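# Close cardboard box lid strip and tuck flaps

## Task

Complete the closing of the cardboard box: bend the closing strip along the lid's loose edge down over the front wall and push both of its side flaps into the side walls so the walls keep the strip in place (a small spring-back is acceptable). At the end the box must rest flat on the table on one of its two largest faces (base or lid), with its walls upright and locked. Partial progress, or a strip that springs back more than a little, earns only partial credit. If a side flap is pushed into or through the upper edge of a side wall, the task fails.

## Robot and tools

Robot: two arms, left_arm and right_arm, each a six-joint arm ending in a parallel two-finger gripper. The fingers extend along the gripper's +z axis and close along its y axis. The reported hand point (end_effector_position) sits between the finger pads, roughly 1 cm short of the tips. Joint ranges (rad), base to gripper: waist -2.618 to 3.054, shoulder 0.000 to 3.142, elbow 0.000 to 3.142, wrist pitch -1.571 to 1.571, wrist yaw -1.571 to 1.571, wrist roll -2.094 to 2.094. Arm bases in the scene frame: left_arm at (+0.002, +0.269, +0.018) m, right_arm at (+0.008, -0.287, +0.016) m.

Scene frame: origin at table-top height, midway between the arms and a little behind the table's near edge; +z up, +x away from the robot over the table, +y toward left_arm. The names left and right do not refer to image sides. Reported hand positions can be slightly wrong, worse at long reach.

execute_actions(actions): a list of actions run in sequence. Each action is a table of up to 15 rows, one row per 1/30 s step; if fewer rows are given, the last row is repeated to fill 15 steps. Every row has 14 numbers in [-1, 1], both arms always included: dx, dy, dz, rx, ry, rz, opening for left_arm, then the same seven for right_arm. dx..rz are an offset expressed in that gripper's own axes, measured from the gripper's pose at the start of the action (for the first action in a call, the pose last reported), never from the previous row. Scale: 1.0 equals 0.6 m of translation or 180 degrees of rotation; rx, ry, rz form a single rotation vector. The opening is absolute, not an offset: +1 fully open (0.093 m), -1 closed. An empty list only returns the current state and images.

move(target, speed, blocking): target is one 14-number row laid out as above, offsets in each gripper's own frame from the pose in the most recent result showing one, same scale; opening absolute, applied at the start. Both grippers travel in straight lines and arrive together, over 0.5 to 10 s; longer paths are cut off at 10 s. speed is in m/s, 0.002 to 0.5 (default 0.25); rotation rate is capped at twice that value in rad/s. Paths ignore obstacles and the other arm, and real motion can lag, drift or overshoot the speed, especially with a near-straight arm. Faster contact and targets set deeper past contact press harder. With blocking=false the result comes after 0.5 s while motion continues; then only wait or stop are accepted until a result shows the move has ended. The result adds a move: line with the ending (done, off_target, moving, held, fault), which limits acted (paced = commanded pose clipped; held = a safety check blocked steps, after which the arm may jump faster), and each gripper's distance from its target.

wait(seconds): 0 to 10 s; arms keep their last command, a running move continues, returns early when it ends. stop(): brakes a running move (needs braking room); fingers keep moving. zoom_image(camera, region): region [x0, y0, x1, y1] in pixels, at most 504 by 504, from cam_high, cam_low, cam_left_wrist or cam_right_wrist (all 504x504). read_manual(section): only returns licence texts. finished_scene(scene): give the current scene's number; ends it irreversibly and reports success.

Controller behaviour: each step the commanded pose is clipped to within 70 mm and 16 degrees of the measured pose, then reached by damped inverse kinematics, favouring position over orientation. After an action the arm goes no further than its last clipped pose, so big motions need several actions. Joint friction can leave the gripper up to about 31 mm off, and tiny commands may produce no motion. To hold an arm still, send it the offset back to its desired pose in the first call of a reply and zeros afterwards, always with its intended opening. Hand target lines show where the controller is currently driving each gripper. A pose unreachable line means the clearance check altered or blocked that arm's command.

Gripping: grip_measured is the finger motor position on the same +1/-1 scale. Pads meet near -0.94; each mm of object width adds about 0.0208; per-gripper reading bias up to about 0.02. Commanding below the contact reading squeezes harder, up to roughly 50 to 62 N per pad (less on parts thinner than about 5 mm). Keep sending the closing value to keep holding. The last Joint positions entry is finger opening in metres, stopping at zero.

Results give each gripper's position (m) and quat_wxyz, grip_measured, joint positions and joint torques (biased, noisy), plus camera images. FAULT lines mean an arm was stopped. MOTOR HOT appears from 75 °C; at 90 °C that arm halts for 10 seconds; at 100 °C it goes limp and falls. Limit long forceful holds.

The robot keeps executing its last command while you think. Avoid: knocking anything off the table, arms hitting or pressing each other, hitting the bar and plate near the bases (up to about 3 cm above the table, no warning), slams, drops and very hard pushes, forcing side flaps into the wall tops. The finished box must hold its state without the robot and everything must settle promptly after you end.

Each tool is called after "Request:" in YAML: its name, and indented under it one key for each argument.

## Session

Request:
execute_actions:
  actions: []

Scene clock: 0.00 s.
left_arm: end_effector_position=(+0.3763, +0.3088, +0.4194) grip_measured=+0.990 end_effector_quat_wxyz=(+0.703, -0.036, +0.710, +0.032) | right_arm: end_effector_position=(+0.3884, -0.2898, +0.4209) grip_measured=+1.000 end_effector_quat_wxyz=(+0.710, +0.011, +0.703, +0.026)
Joint positions: left_arm=[-0.005  1.039  1.055 -0.017 -0.016  0.012  0.093] | right_arm=[-0.016  1.041  1.054  0.017  0.013  0.017  0.093]
Joint velocities: left_arm=[-0.007  0.007 -0.027  0.007 -0.007 -0.066 -0.   ] | right_arm=[-0.002  0.002 -0.007 -0.022 -0.007  0.022  0.   ]
Joint torques (N m, as the arm reports them, + toward a larger angle): no reading
Motor temperatures (°C, as the motors report them): left_arm=[24 23 23 21 24 23] | right_arm=[25 23 24 24 22 24]
Hand target (left_arm): +0.376, +0.309, +0.419; +0.703, -0.036, +0.710, +0.032
Hand target (right_arm): +0.388, -0.290, +0.421; +0.710, +0.011, +0.703, +0.026

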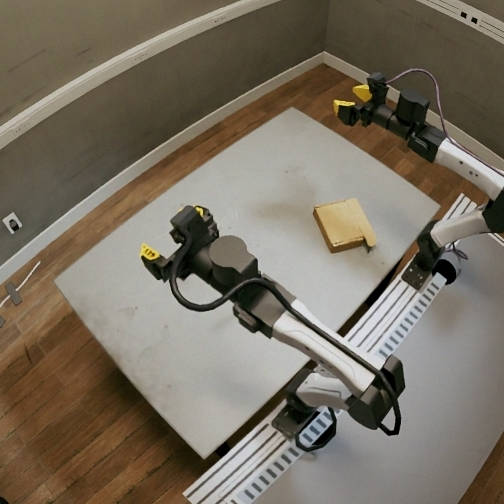

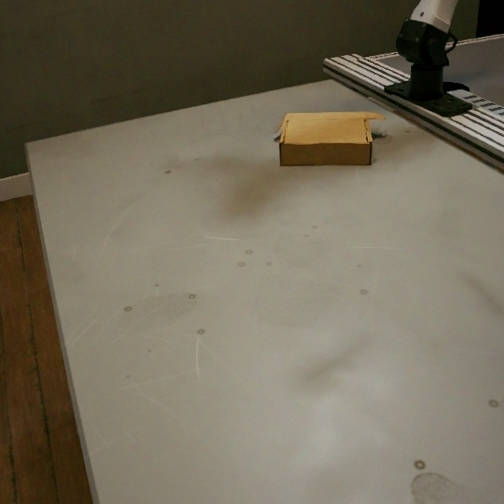

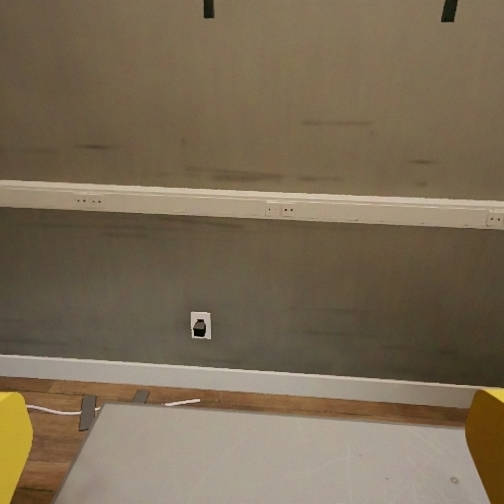

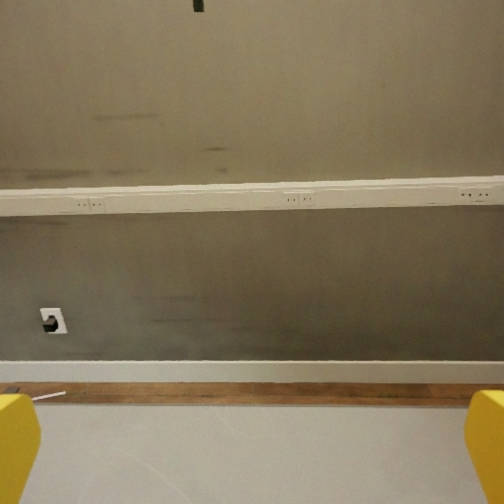

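Request:
zoom_image:
  camera: "cam_high"
  region: [280, 170, 410, 280]

Request:
zoom_image:
  camera: "cam_low"
  region: [250, 80, 420, 200]

Region (280, 170, 410, 280) of cam_high's 504x504 image, scaled by 3.877, with more detail than that image has; it fills the top 426 rows of this view, and the rest is white.

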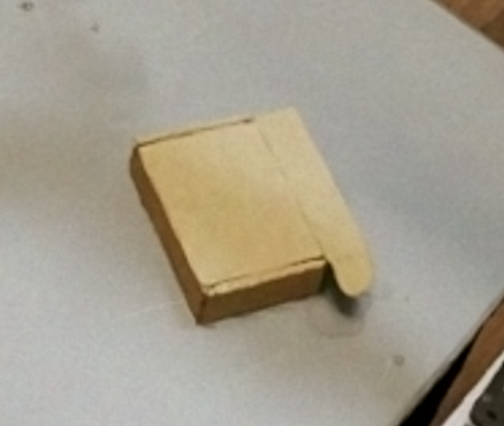

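Region (250, 80, 420, 200) of cam_low's 504x504 image, scaled by 2.965, with more detail than that image has; it fills the top 356 rows of this view, and the rest is white.

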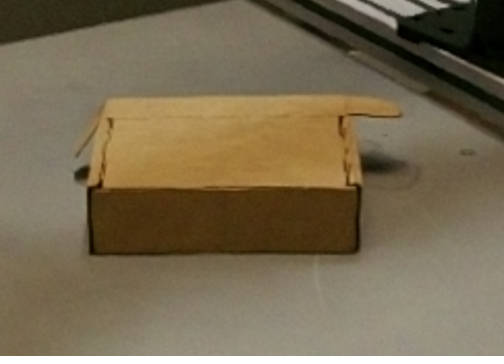

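Request:
move:
  target: [0,0,0,0,0,0,1, 0.2,0.15,-0.233,0,0.5,0,1]

Scene clock: 14.30 s.
left_arm: end_effector_position=(+0.3763, +0.3088, +0.4194) grip_measured=+0.990 end_effector_quat_wxyz=(+0.703, -0.036, +0.710, +0.032) | right_arm: end_effector_position=(+0.2594, -0.2003, +0.3088) grip_measured=+1.000 end_effector_quat_wxyz=(+0.186, -0.004, +0.980, +0.073)
Joint positions: left_arm=[-0.005  1.039  1.055 -0.017 -0.016  0.012  0.093] | right_arm=[ 0.35   1.35   1.723 -1.537  0.044  0.375  0.093]
Joint velocities: left_arm=[ 0.007 -0.007 -0.002 -0.007  0.007  0.037  0.001] | right_arm=[ 0.012  0.012 -0.002 -0.037 -0.037 -0.051  0.   ]
Joint torques (N m, as the arm reports them, + toward a larger angle): left_arm=[-0.58 -3.41  9.07  2.74 -0.04  0.03] | right_arm=[ 0.81 -5.21  4.03  0.93 -0.23 -0.06]
Motor temperatures (°C, as the motors report them): left_arm=[24 24 26 26 24 23] | right_arm=[25 24 27 29 22 24]
Hand target (left_arm): +0.376, +0.309, +0.419; +0.703, -0.036, +0.710, +0.032
Hand target (right_arm): +0.250, -0.199, +0.301; +0.167, -0.006, +0.983, +0.076
Off the commanded pose (left_arm): 0.000 m, 0 deg.
Off the commanded pose (right_arm): 0.013 m, 22 deg; orientation clipped at the last step of the last action.
joint sent to its limit (right arm) — the command would take joint 4 (wrist pitch) past its lower limit, so that joint was sent only as far as its limit.
move: off_target (right_arm); limits=paced

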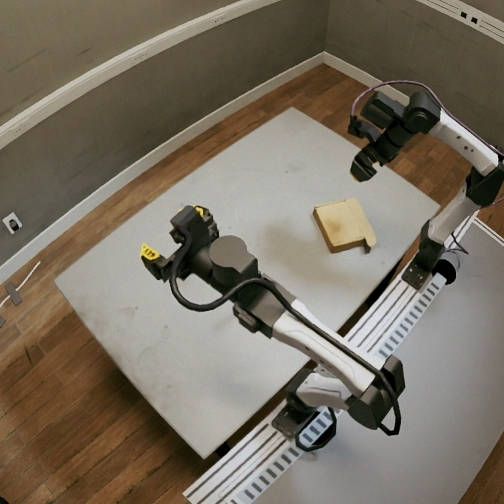

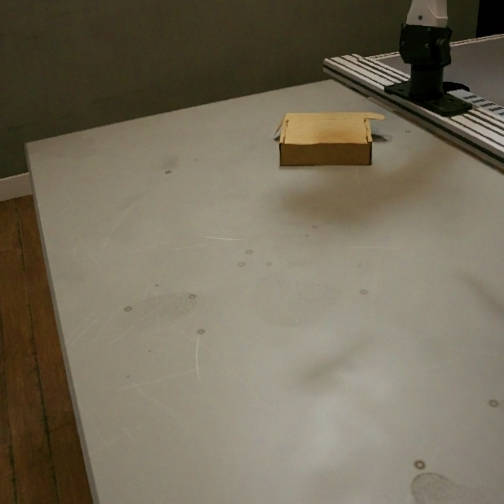

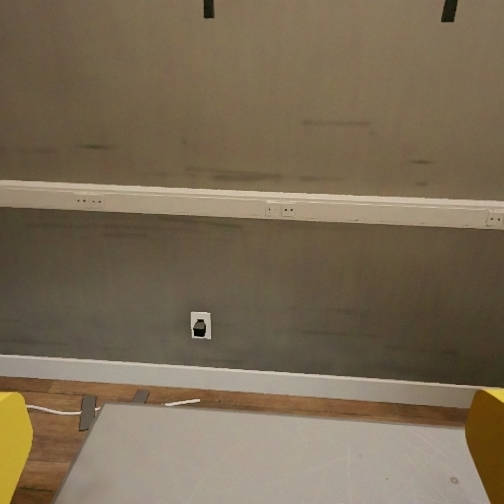

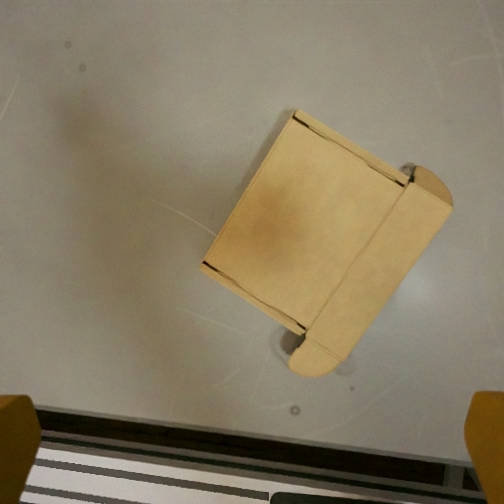

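Request:
move:
  target: [0,0,0,0,0,0,1, 0.068,-0.057,0.378,0.046,0.118,0,0.5]

Request:
move:
  target: [0,0,0,0,0,0,1, 0,0,0,0,0,-0.31,0.5]

Scene clock: 67.73 s.
left_arm: end_effector_position=(+0.3763, +0.3088, +0.4194) grip_measured=+0.990 end_effector_quat_wxyz=(+0.703, -0.036, +0.710, +0.032) | right_arm: end_effector_position=(+0.3041, -0.1956, +0.0842) grip_measured=+0.502 end_effector_quat_wxyz=(+0.010, -0.006, +1.000, +0.002)
Joint positions: left_arm=[-0.005  1.039  1.055 -0.017 -0.016  0.012  0.093] | right_arm=[ 0.277  1.717  1.228 -1.055  0.04   0.315  0.069]
Joint velocities: left_arm=[ 0.002  0.022 -0.022  0.051  0.037 -0.007  0.001] | right_arm=[ 0.017 -0.007  0.017 -0.037  0.007 -0.125 -0.   ]
Joint torques (N m, as the arm reports them, + toward a larger angle): left_arm=[-0.73 -3.24  9.1   2.74 -0.04  0.07] | right_arm=[-0.31 -8.12  4.99  0.4   0.01 -0.15]
Motor temperatures (°C, as the motors report them): left_arm=[24 24 32 32 24 23] | right_arm=[25 26 27 27 22 24]
Hand target (left_arm): +0.376, +0.309, +0.419; +0.703, -0.036, +0.710, +0.032
Hand target (right_arm): +0.302, -0.200, +0.078; +0.004, -0.006, +1.000, -0.004
Off the commanded pose (left_arm): 0.000 m, 0 deg.
Off the commanded pose (right_arm): 0.006 m, 1 deg.
move: done

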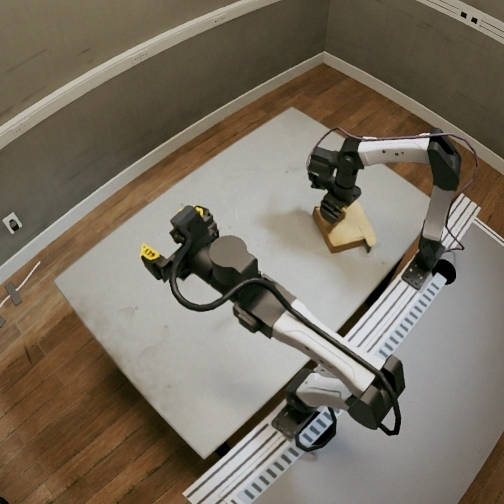

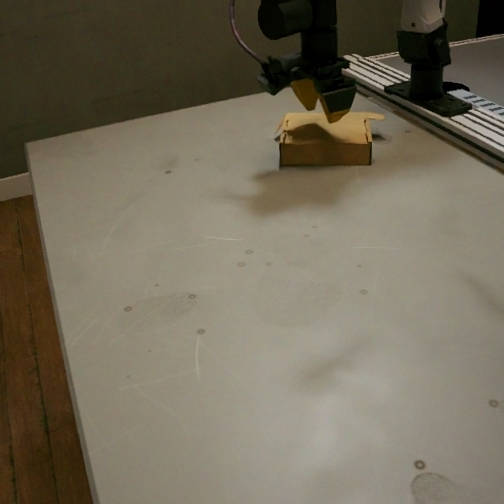

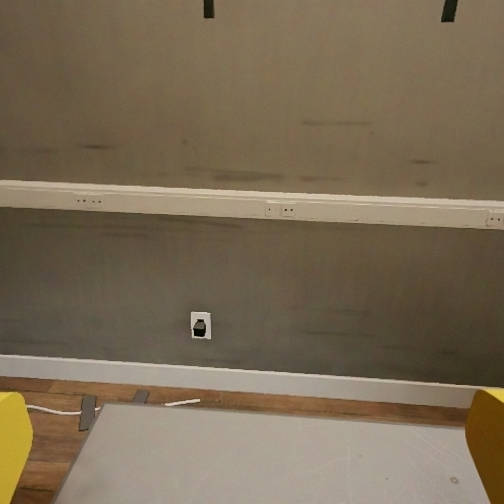

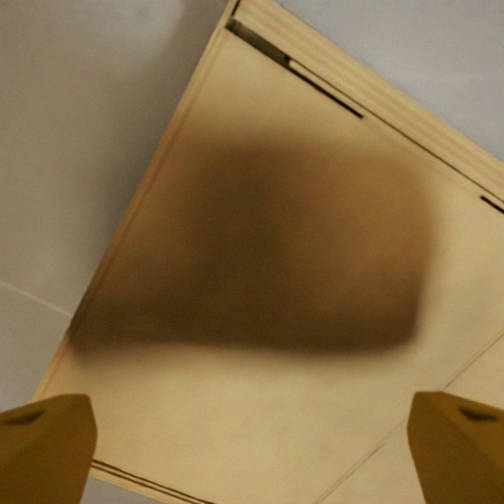

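Scene clock: 70.23 s.
left_arm: end_effector_position=(+0.3763, +0.3088, +0.4194) grip_measured=+0.990 end_effector_quat_wxyz=(+0.703, -0.036, +0.710, +0.032) | right_arm: end_effector_position=(+0.3041, -0.1956, +0.0842) grip_measured=+0.502 end_effector_quat_wxyz=(+0.010, -0.469, +0.883, -0.003)
Joint positions: left_arm=[-0.005  1.039  1.055 -0.017 -0.016  0.012  0.093] | right_arm=[ 0.277  1.717  1.228 -1.055  0.04  -0.648  0.069]
Joint velocities: left_arm=[ 0.002  0.007 -0.002 -0.007  0.007  0.007 -0.002] | right_arm=[ 0.007 -0.017 -0.022 -0.022  0.007 -0.037  0.   ]
Joint torques (N m, as the arm reports them, + toward a larger angle): left_arm=[-0.54 -3.4   9.09  2.75 -0.04  0.03] | right_arm=[ 0.31 -8.49  6.14  0.31 -0.16 -0.11]
Motor temperatures (°C, as the motors report them): left_arm=[24 24 32 32 24 23] | right_arm=[25 27 27 27 22 24]
Hand target (left_arm): +0.376, +0.309, +0.419; +0.703, -0.036, +0.710, +0.032
Hand target (right_arm): +0.304, -0.196, +0.084; +0.010, -0.473, +0.881, -0.003
Off the commanded pose (left_arm): 0.000 m, 0 deg.
Off the commanded pose (right_arm): 0.000 m, 1 deg.
move: done

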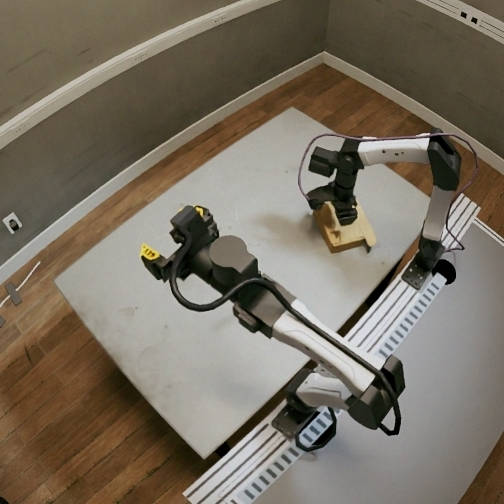

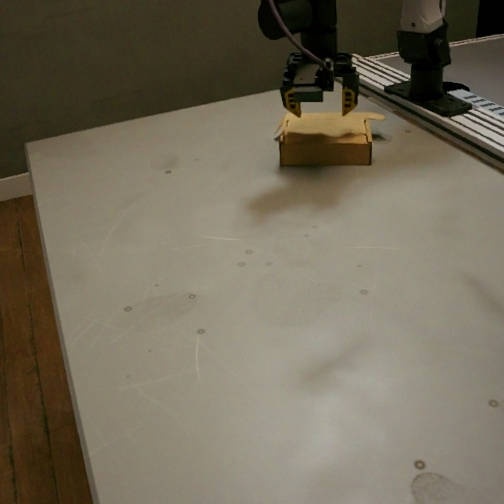

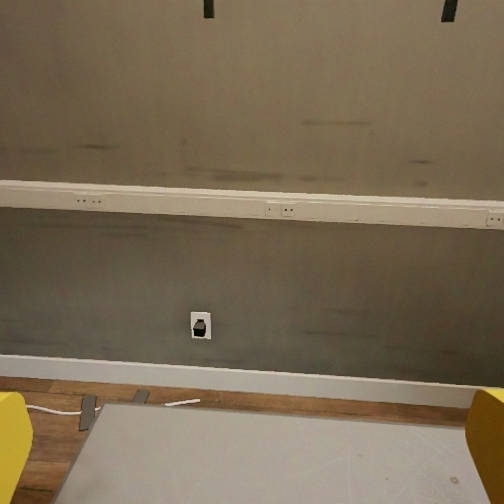

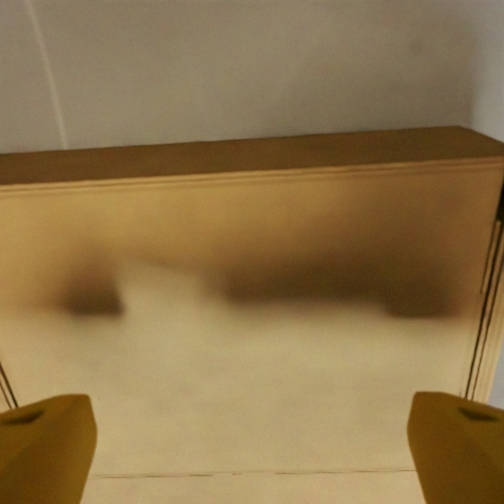

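Request:
move:
  target: [0,0,0,0,0,0,1, 0,0.013,0.07,0,0,0,0.5]
  speed: 0.05

Scene clock: 77.10 s.
left_arm: end_effector_position=(+0.3763, +0.3088, +0.4194) grip_measured=+0.990 end_effector_quat_wxyz=(+0.703, -0.036, +0.710, +0.032) | right_arm: end_effector_position=(+0.3049, -0.1941, +0.0546) grip_measured=+0.502 end_effector_quat_wxyz=(+0.022, -0.464, +0.886, -0.004)
Joint positions: left_arm=[-0.005  1.039  1.055 -0.017 -0.016  0.012  0.093] | right_arm=[ 0.277  1.735  1.124 -0.907  0.04  -0.639  0.069]
Joint velocities: left_arm=[ 0.002  0.002 -0.007  0.022  0.051 -0.037 -0.   ] | right_arm=[ 0.002 -0.007 -0.007  0.081  0.007  0.037 -0.001]
Joint torques (N m, as the arm reports them, + toward a larger angle): left_arm=[-0.71 -3.34  9.16  2.76 -0.04  0.06] | right_arm=[ 1.57 -6.86  4.29  0.53 -0.12 -0.02]
Motor temperatures (°C, as the motors report them): left_arm=[24 24 32 32 24 23] | right_arm=[25 27 28 27 22 24]
Hand target (left_arm): +0.376, +0.309, +0.419; +0.703, -0.036, +0.710, +0.032
Hand target (right_arm): +0.297, -0.191, +0.043; +0.010, -0.469, +0.883, -0.002
Off the commanded pose (left_arm): 0.000 m, 0 deg.
Off the commanded pose (right_arm): 0.014 m, 2 deg.
move: off_target (right_arm)

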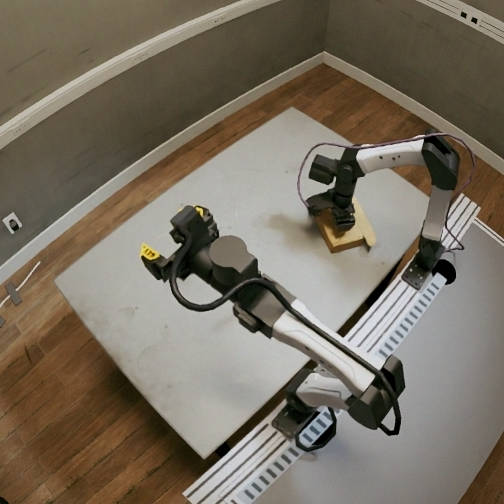

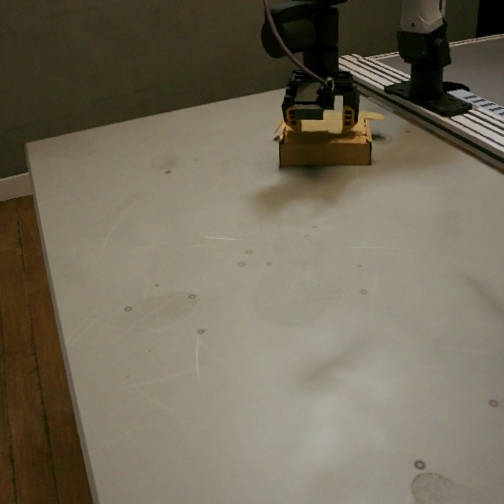

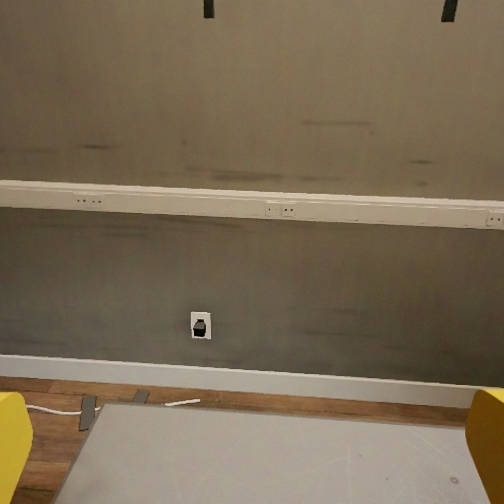

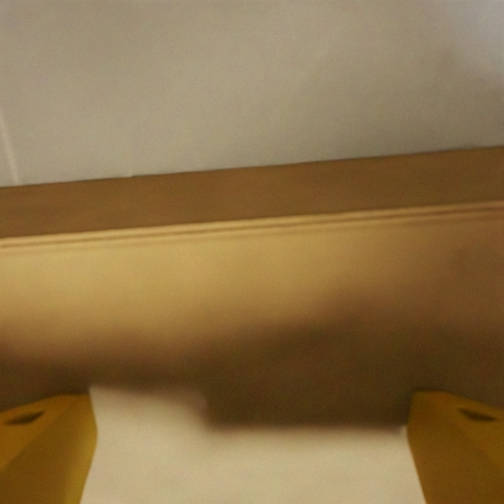

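Request:
move:
  target: [0,0,0,0,0,0,1, -0.28,0.153,0.03,0,0,0.32,0.5]
  speed: 0.06

Scene clock: 91.87 s.
left_arm: end_effector_position=(+0.3763, +0.3088, +0.4194) grip_measured=+0.990 end_effector_quat_wxyz=(+0.703, -0.036, +0.710, +0.032) | right_arm: end_effector_position=(+0.3269, -0.0105, +0.0555) grip_measured=+0.502 end_effector_quat_wxyz=(+0.035, +0.023, +0.999, +0.015)
Joint positions: left_arm=[-0.005  1.039  1.055 -0.017 -0.016  0.012  0.093] | right_arm=[ 0.691  2.138  1.661 -1.031  0.065  0.785  0.069]
Joint velocities: left_arm=[-0.007 -0.022  0.017  0.051 -0.022 -0.022 -0.001] | right_arm=[-0.007 -0.012  0.007 -0.066 -0.007  0.037 -0.002]
Joint torques (N m, as the arm reports them, + toward a larger angle): left_arm=[-0.71 -3.43  9.18  2.73 -0.01  0.04] | right_arm=[ 1.82 -9.16  6.84  0.46 -0.16  0.  ]
Motor temperatures (°C, as the motors report them): left_arm=[24 25 33 33 24 23] | right_arm=[25 28 29 27 22 24]
Hand target (left_arm): +0.376, +0.309, +0.419; +0.703, -0.036, +0.710, +0.032
Hand target (right_arm): +0.321, -0.001, +0.041; +0.021, +0.020, +0.999, +0.013
Off the commanded pose (left_arm): 0.000 m, 0 deg.
Off the commanded pose (right_arm): 0.017 m, 2 deg.
move: off_target (right_arm)

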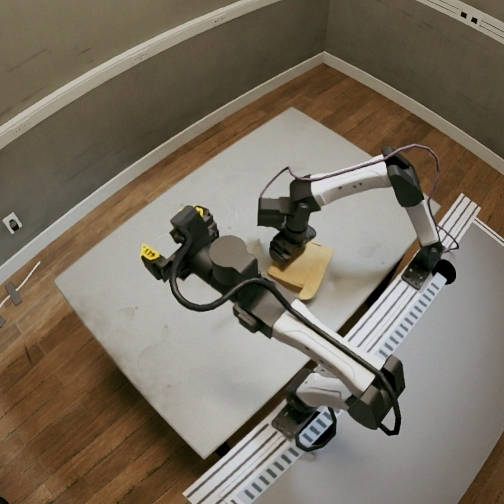

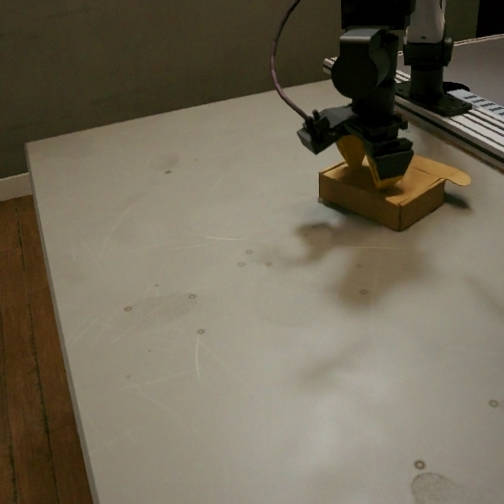

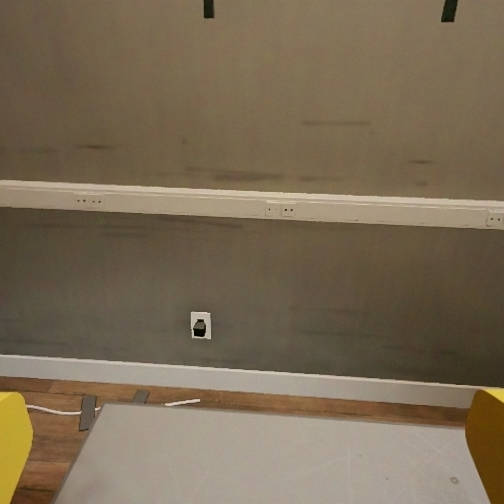

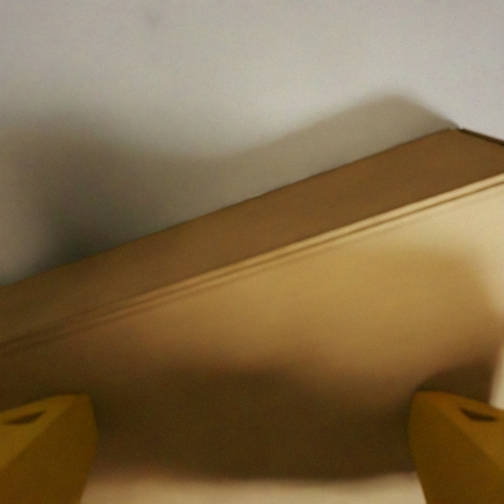

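Request:
move:
  target: [0,0,0,0,0,0,1, 0,0,0.035,0,0,0.12,0.5]
  speed: 0.1

Request:
move:
  target: [0,0,0,0,0,0,1, 0.08,0,-0.3,0,-0.1,-0.12,0.5]

Scene clock: 97.47 s.
left_arm: end_effector_position=(+0.3763, +0.3088, +0.4194) grip_measured=+0.990 end_effector_quat_wxyz=(+0.703, -0.036, +0.710, +0.032) | right_arm: end_effector_position=(+0.3346, -0.0060, +0.0580) grip_measured=+0.502 end_effector_quat_wxyz=(+0.048, +0.204, +0.977, +0.034)
Joint positions: left_arm=[-0.005  1.039  1.055 -0.017 -0.016  0.012  0.093] | right_arm=[ 0.691  2.133  1.661 -0.997  0.075  1.147  0.069]
Joint velocities: left_arm=[ 0.002  0.012 -0.002  0.007 -0.066 -0.037  0.001] | right_arm=[ 0.007  0.002 -0.002  0.022  0.007 -0.007  0.   ]
Joint torques (N m, as the arm reports them, + toward a larger angle): left_arm=[-0.62 -3.3   9.2   2.75 -0.04  0.03] | right_arm=[ -0.05 -10.48   3.46   0.76  -0.12   0.  ]
Motor temperatures (°C, as the motors report them): left_arm=[24 25 33 34 24 23] | right_arm=[25 30 29 26 22 24]
Hand target (left_arm): +0.376, +0.309, +0.419; +0.703, -0.036, +0.710, +0.032
Hand target (right_arm): +0.327, -0.011, +0.035; +0.031, +0.210, +0.977, +0.021
Off the commanded pose (left_arm): 0.000 m, 0 deg.
Off the commanded pose (right_arm): 0.025 m, 2 deg.
move: off_target (right_arm)

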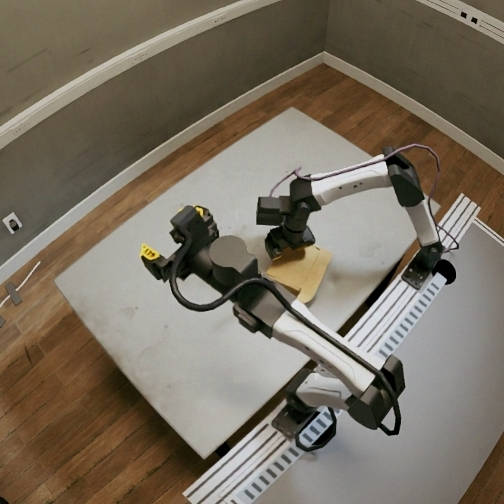

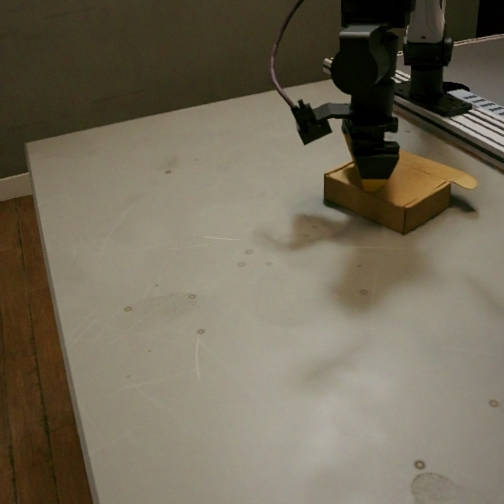

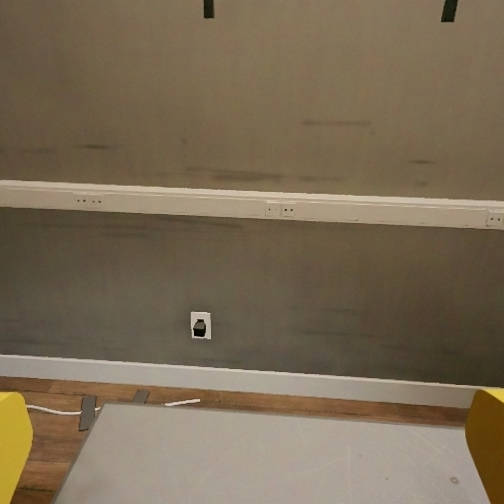

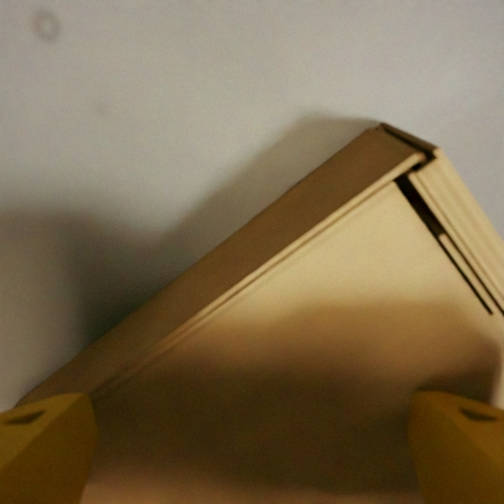

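Scene clock: 99.13 s.
left_arm: end_effector_position=(+0.3763, +0.3088, +0.4194) grip_measured=+0.990 end_effector_quat_wxyz=(+0.703, -0.036, +0.710, +0.032) | right_arm: end_effector_position=(+0.2762, +0.0028, +0.2340) grip_measured=+0.502 end_effector_quat_wxyz=(+0.201, +0.031, +0.979, +0.003)
Joint positions: left_arm=[-0.005  1.039  1.055 -0.017 -0.016  0.012  0.093] | right_arm=[ 0.948  1.895  1.955 -1.423  0.375  1.015  0.069]
Joint velocities: left_arm=[-0.007  0.002 -0.002  0.037  0.022 -0.066  0.001] | right_arm=[-0.007 -0.007  0.002 -0.022 -0.037 -0.095 -0.   ]
Joint torques (N m, as the arm reports them, + toward a larger angle): left_arm=[-0.78 -3.39  9.13  2.77 -0.03  0.06] | right_arm=[ 1.27 -9.6   7.54  0.52  0.22 -0.12]
Motor temperatures (°C, as the motors report them): left_arm=[24 25 33 34 24 23] | right_arm=[25 30 29 26 22 24]
Hand target (left_arm): +0.376, +0.309, +0.419; +0.703, -0.036, +0.710, +0.032
Hand target (right_arm): +0.274, +0.005, +0.236; +0.203, +0.022, +0.979, -0.001
Off the commanded pose (left_arm): 0.000 m, 0 deg.
Off the commanded pose (right_arm): 0.005 m, 2 deg.
move: done

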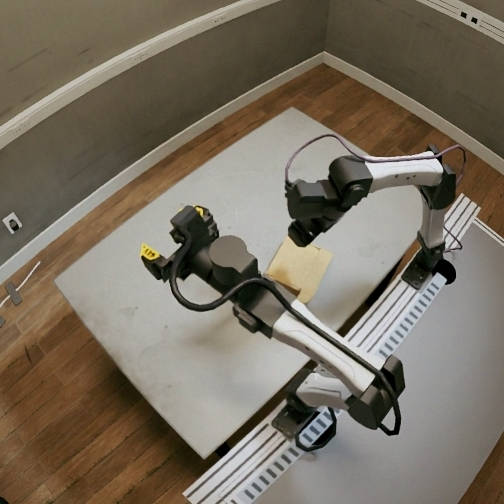

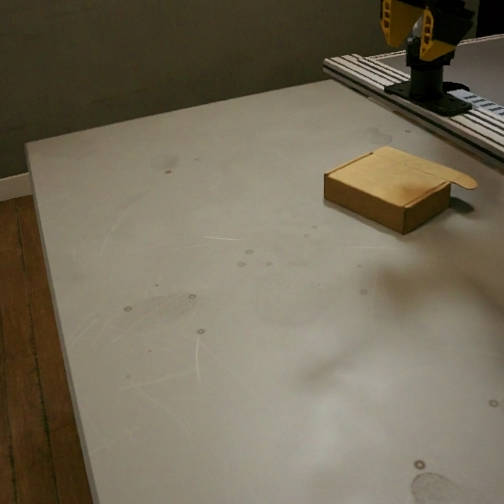

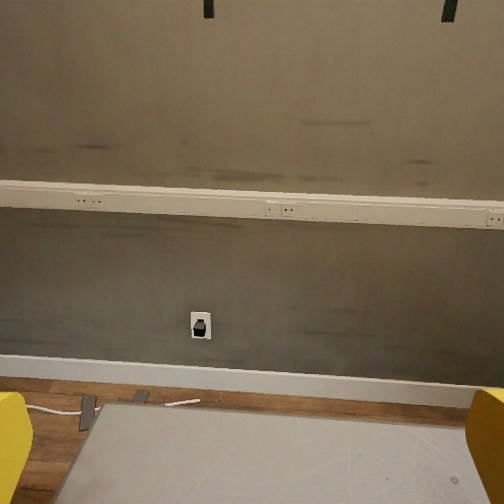

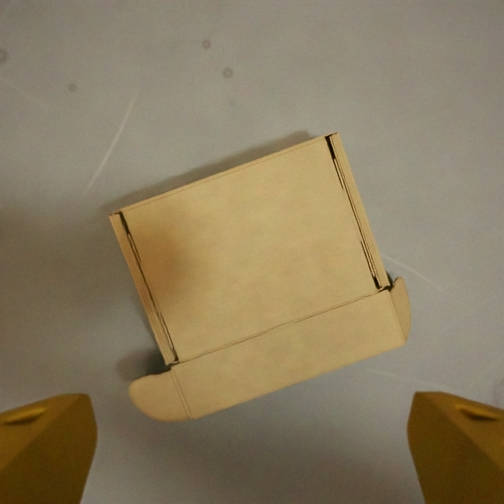

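Request:
move:
  target: [0.553,-0.353,-0.277,0,0.5,0,-1, 0.043,-0.08,0.277,0,0.128,0,-1]

Request:
move:
  target: [0,0,0,0,0,-0.057,-1, 0,0,0.05,0,0,0,-1]
  speed: 0.06

Scene clock: 131.73 s.
left_arm: end_effector_position=(+0.2371, +0.0921, +0.1030) grip_measured=-1.000 end_effector_quat_wxyz=(+0.039, -0.031, +0.999, +0.005) | right_arm: end_effector_position=(+0.3189, -0.0456, +0.0871) grip_measured=-0.972 end_effector_quat_wxyz=(+0.027, +0.035, +0.999, +0.005)
Joint positions: left_arm=[-0.781  1.633  1.187 -1.08  -0.077 -0.756  0.   ] | right_arm=[ 0.643  2.024  1.621 -1.129  0.067  0.762  0.   ]
Joint velocities: left_arm=[ 0.002 -0.017 -0.007  0.022 -0.051  0.037  0.   ] | right_arm=[-0.002  0.027 -0.002 -0.022  0.051 -0.051  0.   ]
Joint torques (N m, as the arm reports them, + toward a larger angle): left_arm=[-0.58 -8.52  7.44  0.62 -0.11  0.03] | right_arm=[  0.41 -11.57   6.27   0.3   -0.04  -0.04]
Motor temperatures (°C, as the motors report them): left_arm=[24 25 35 35 24 23] | right_arm=[25 33 32 26 22 24]
Hand target (left_arm): +0.238, +0.093, +0.105; +0.042, -0.032, +0.999, +0.004
Hand target (right_arm): +0.319, -0.045, +0.087; +0.027, +0.034, +0.999, +0.005
Off the commanded pose (left_arm): 0.020 m, 5 deg.
Off the commanded pose (right_arm): 0.017 m, 3 deg.
move: held (left_arm, right_arm); limits=held; held on 8 of 104 steps (left_arm, right_arm), including the last (left_arm, right_arm)
pose unreachable (left arm): on one or more control steps of this call, first in action 0 (counted from 0), this arm could not follow its commanded pose, so it was not sent that pose on those steps. On the call's last step it was still not sent that pose. It may still have moved: this result reports where it is.
cause: the commanded pose would bring a part of the arm too close to another arm (this arm's wrist (the part past joint 4) and the other arm's wrist (the part past joint 4)).
pose unreachable (right arm): on one or more control steps of this call, first in action 0 (counted from 0), this arm could not follow its commanded pose, so it was not sent that pose on those steps. On the call's last step it was still not sent that pose. It may still have moved: this result reports where it is.
cause: the commanded pose would bring a part of the arm too close to another arm (this arm's wrist (the part past joint 4) and the other arm's wrist (the part past joint 4)).

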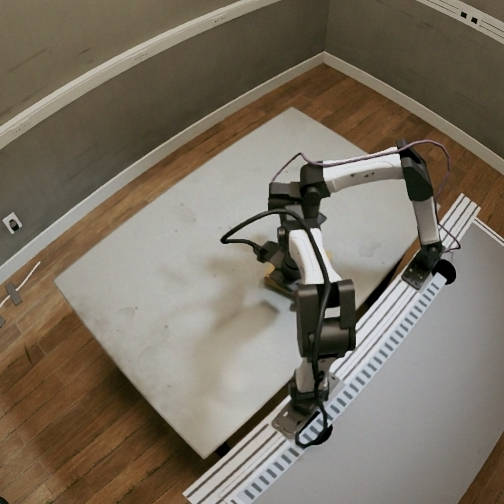

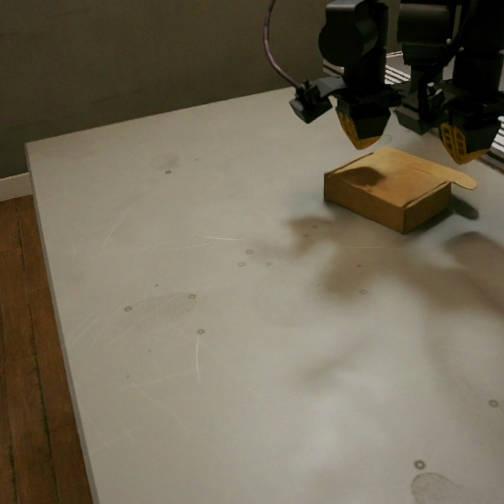

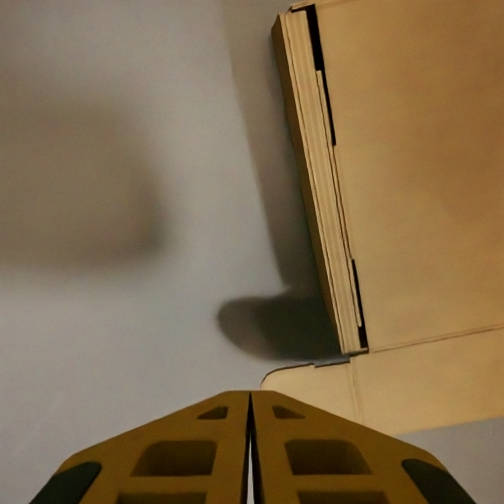

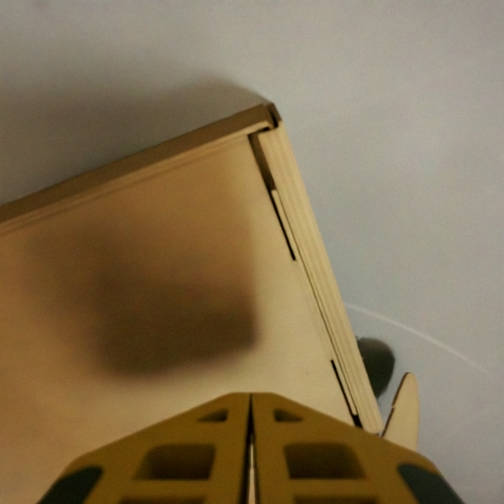

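Scene clock: 133.53 s.
left_arm: end_effector_position=(+0.2371, +0.0921, +0.1030) grip_measured=-1.000 end_effector_quat_wxyz=(+0.039, -0.116, +0.992, +0.002) | right_arm: end_effector_position=(+0.3244, -0.0404, +0.0747) grip_measured=-0.972 end_effector_quat_wxyz=(+0.042, +0.036, +0.998, +0.019)
Joint positions: left_arm=[-0.781  1.633  1.187 -1.08  -0.077 -0.926  0.   ] | right_arm=[ 0.643  2.024  1.568 -1.035  0.067  0.762  0.   ]
Joint velocities: left_arm=[-0.007  0.012 -0.012 -0.007 -0.037 -0.095  0.   ] | right_arm=[-0.007  0.002 -0.002 -0.022 -0.066  0.007  0.   ]
Joint torques (N m, as the arm reports them, + toward a larger angle): left_arm=[-0.57 -7.97  7.45  0.65 -0.12 -0.01] | right_arm=[-0.12 -9.78  4.61  0.53 -0.07 -0.1 ]
Motor temperatures (°C, as the motors report them): left_arm=[24 25 35 34 24 23] | right_arm=[25 34 32 26 22 24]
Hand target (left_arm): +0.237, +0.092, +0.103; +0.039, -0.121, +0.992, +0.002
Hand target (right_arm): +0.319, -0.046, +0.058; +0.027, +0.035, +0.999, +0.005
Off the commanded pose (left_arm): 0.000 m, 1 deg.
Off the commanded pose (right_arm): 0.019 m, 2 deg.
move: off_target (right_arm)

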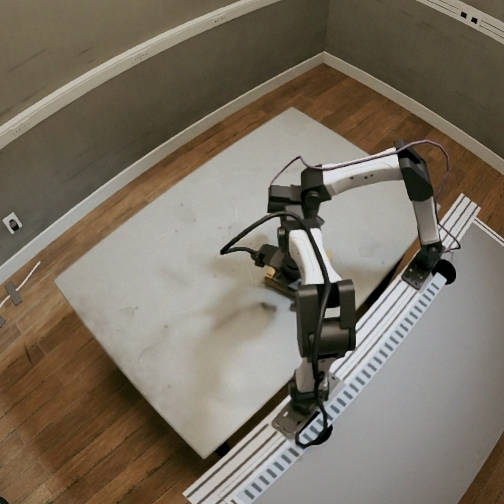

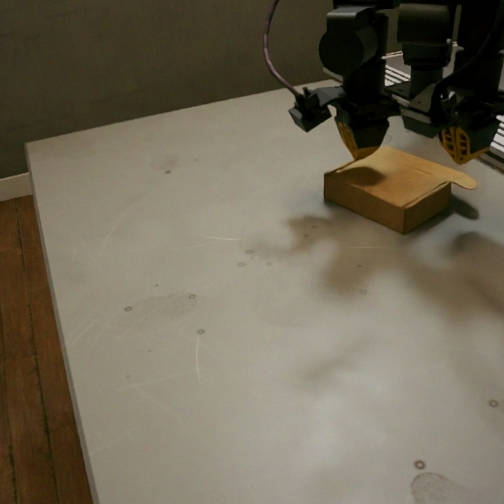

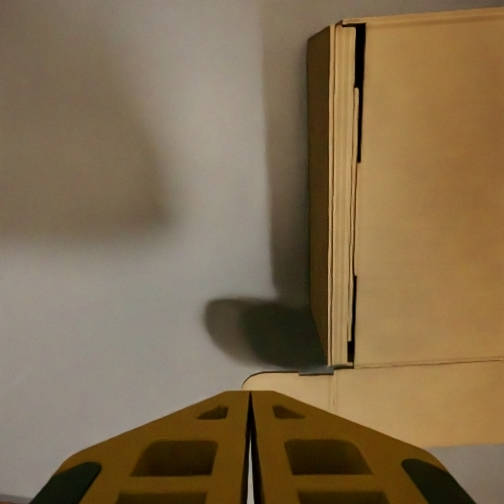

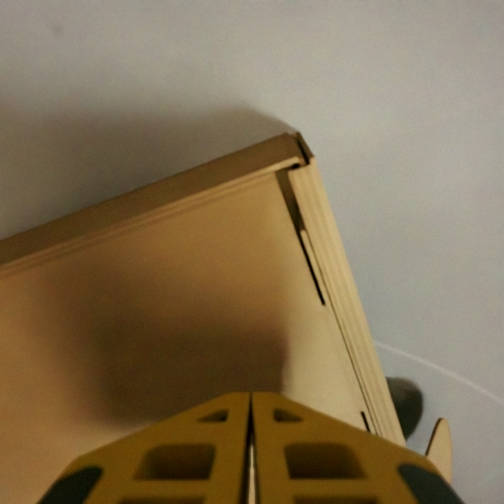

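Request:
move:
  target: [0.058,-0.04,0.038,0.194,0,0,-0.11, 0.092,-0.088,-0.02,0,0.02,-0.106,-0.11]
  speed: 0.1

Request:
move:
  target: [0,0,0,0,0,0,-0.11, 0,0,0,-0.194,0,0,-0.11]
  speed: 0.1

Scene clock: 163.87 s.
left_arm: end_effector_position=(+0.2133, +0.0570, +0.0761) grip_measured=-0.112 end_effector_quat_wxyz=(+0.073, -0.098, +0.950, -0.288) | right_arm: end_effector_position=(+0.2735, -0.0845, +0.0867) grip_measured=-0.112 end_effector_quat_wxyz=(+0.028, -0.130, +0.991, +0.012)
Joint positions: left_arm=[-0.705  1.315  0.631 -0.378  0.311 -0.902  0.04 ] | right_arm=[ 0.631  1.787  1.302 -1.032  0.047  0.417  0.04 ]
Joint velocities: left_arm=[-0.002  0.007 -0.012  0.007  0.037 -0.066 -0.001] | right_arm=[-0.017  0.007  0.002  0.007 -0.022  0.037  0.   ]
Joint torques (N m, as the arm reports them, + toward a larger angle): left_arm=[-0.04 -6.61  5.96  1.92  0.17 -0.01] | right_arm=[-0.42 -9.84  4.5   0.33 -0.19 -0.21]
Motor temperatures (°C, as the motors report them): left_arm=[24 28 34 29 24 23] | right_arm=[25 35 30 26 22 24]
Hand target (left_arm): +0.212, +0.059, +0.076; +0.075, -0.103, +0.947, -0.295
Hand target (right_arm): +0.266, -0.090, +0.081; +0.013, -0.131, +0.991, +0.011
Off the commanded pose (left_arm): 0.005 m, 1 deg.
Off the commanded pose (right_arm): 0.012 m, 2 deg.
move: off_target (right_arm)

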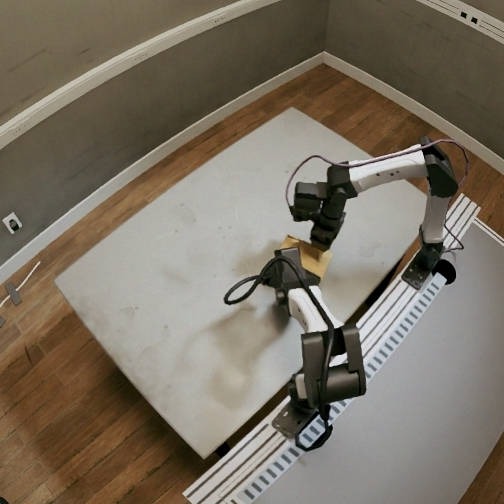

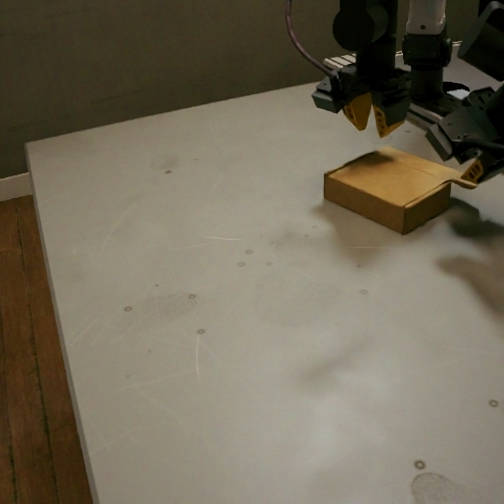

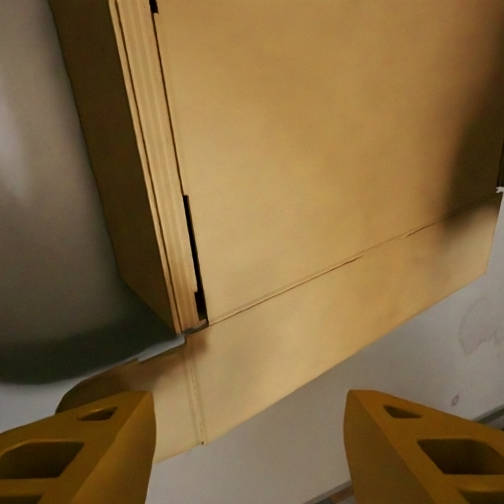

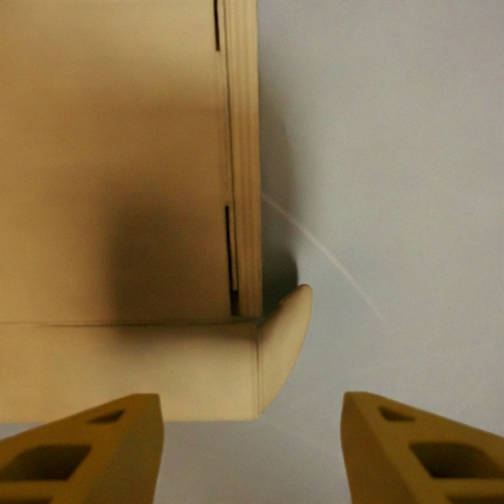

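Scene clock: 167.33 s.
left_arm: end_effector_position=(+0.2132, +0.0570, +0.0761) grip_measured=-0.112 end_effector_quat_wxyz=(+0.073, -0.098, +0.950, -0.288) | right_arm: end_effector_position=(+0.2798, -0.0837, +0.0928) grip_measured=-0.112 end_effector_quat_wxyz=(-0.007, -0.135, +0.944, +0.300)
Joint positions: left_arm=[-0.705  1.315  0.631 -0.378  0.311 -0.902  0.04 ] | right_arm=[ 0.335  1.715  1.129 -0.833 -0.554  0.142  0.04 ]
Joint velocities: left_arm=[ 0.002 -0.002 -0.002 -0.081 -0.066 -0.022 -0.   ] | right_arm=[-0.022 -0.002  0.007 -0.051 -0.081 -0.051  0.   ]
Joint torques (N m, as the arm reports them, + toward a larger angle): left_arm=[-0.63 -4.87  7.98  1.73  0.08  0.06] | right_arm=[-0.37 -8.23  4.42  0.65 -0.51 -0.18]
Motor temperatures (°C, as the motors report them): left_arm=[24 28 34 30 24 23] | right_arm=[25 36 30 26 22 24]
Hand target (left_arm): +0.213, +0.057, +0.076; +0.073, -0.098, +0.950, -0.288
Hand target (right_arm): +0.274, -0.086, +0.086; -0.018, -0.132, +0.943, +0.303
Off the commanded pose (left_arm): 0.000 m, 0 deg.
Off the commanded pose (right_arm): 0.009 m, 1 deg.
move: done

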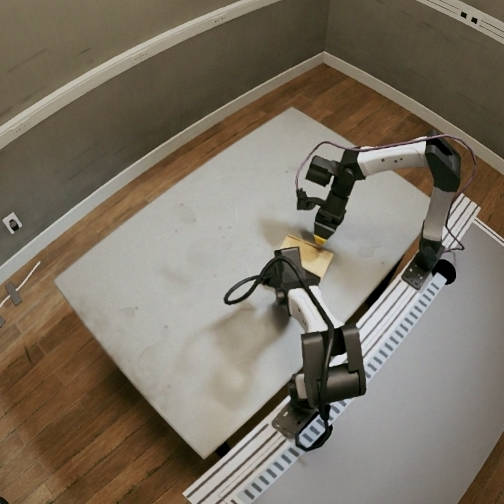

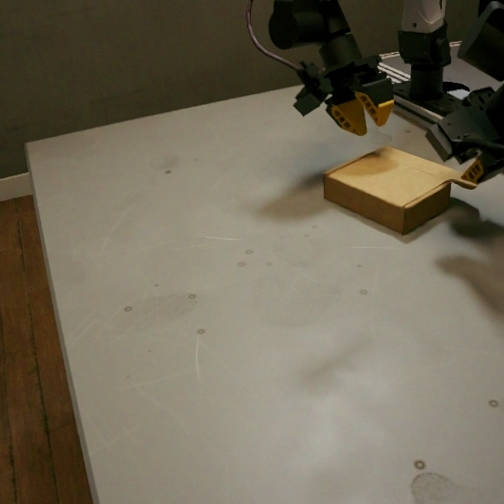

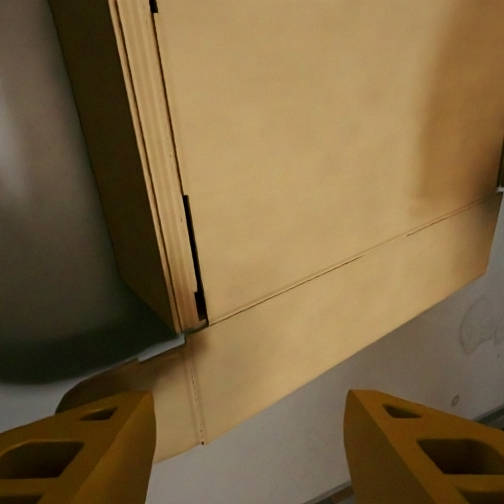

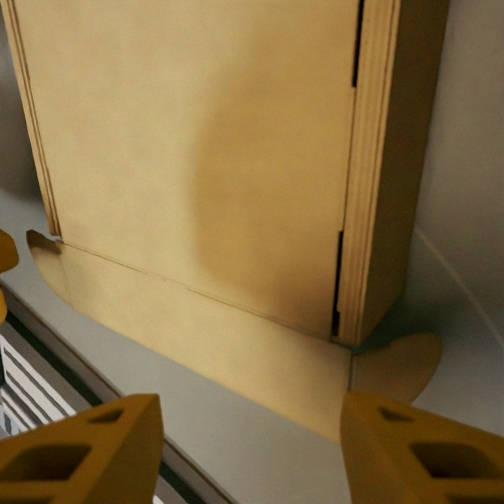

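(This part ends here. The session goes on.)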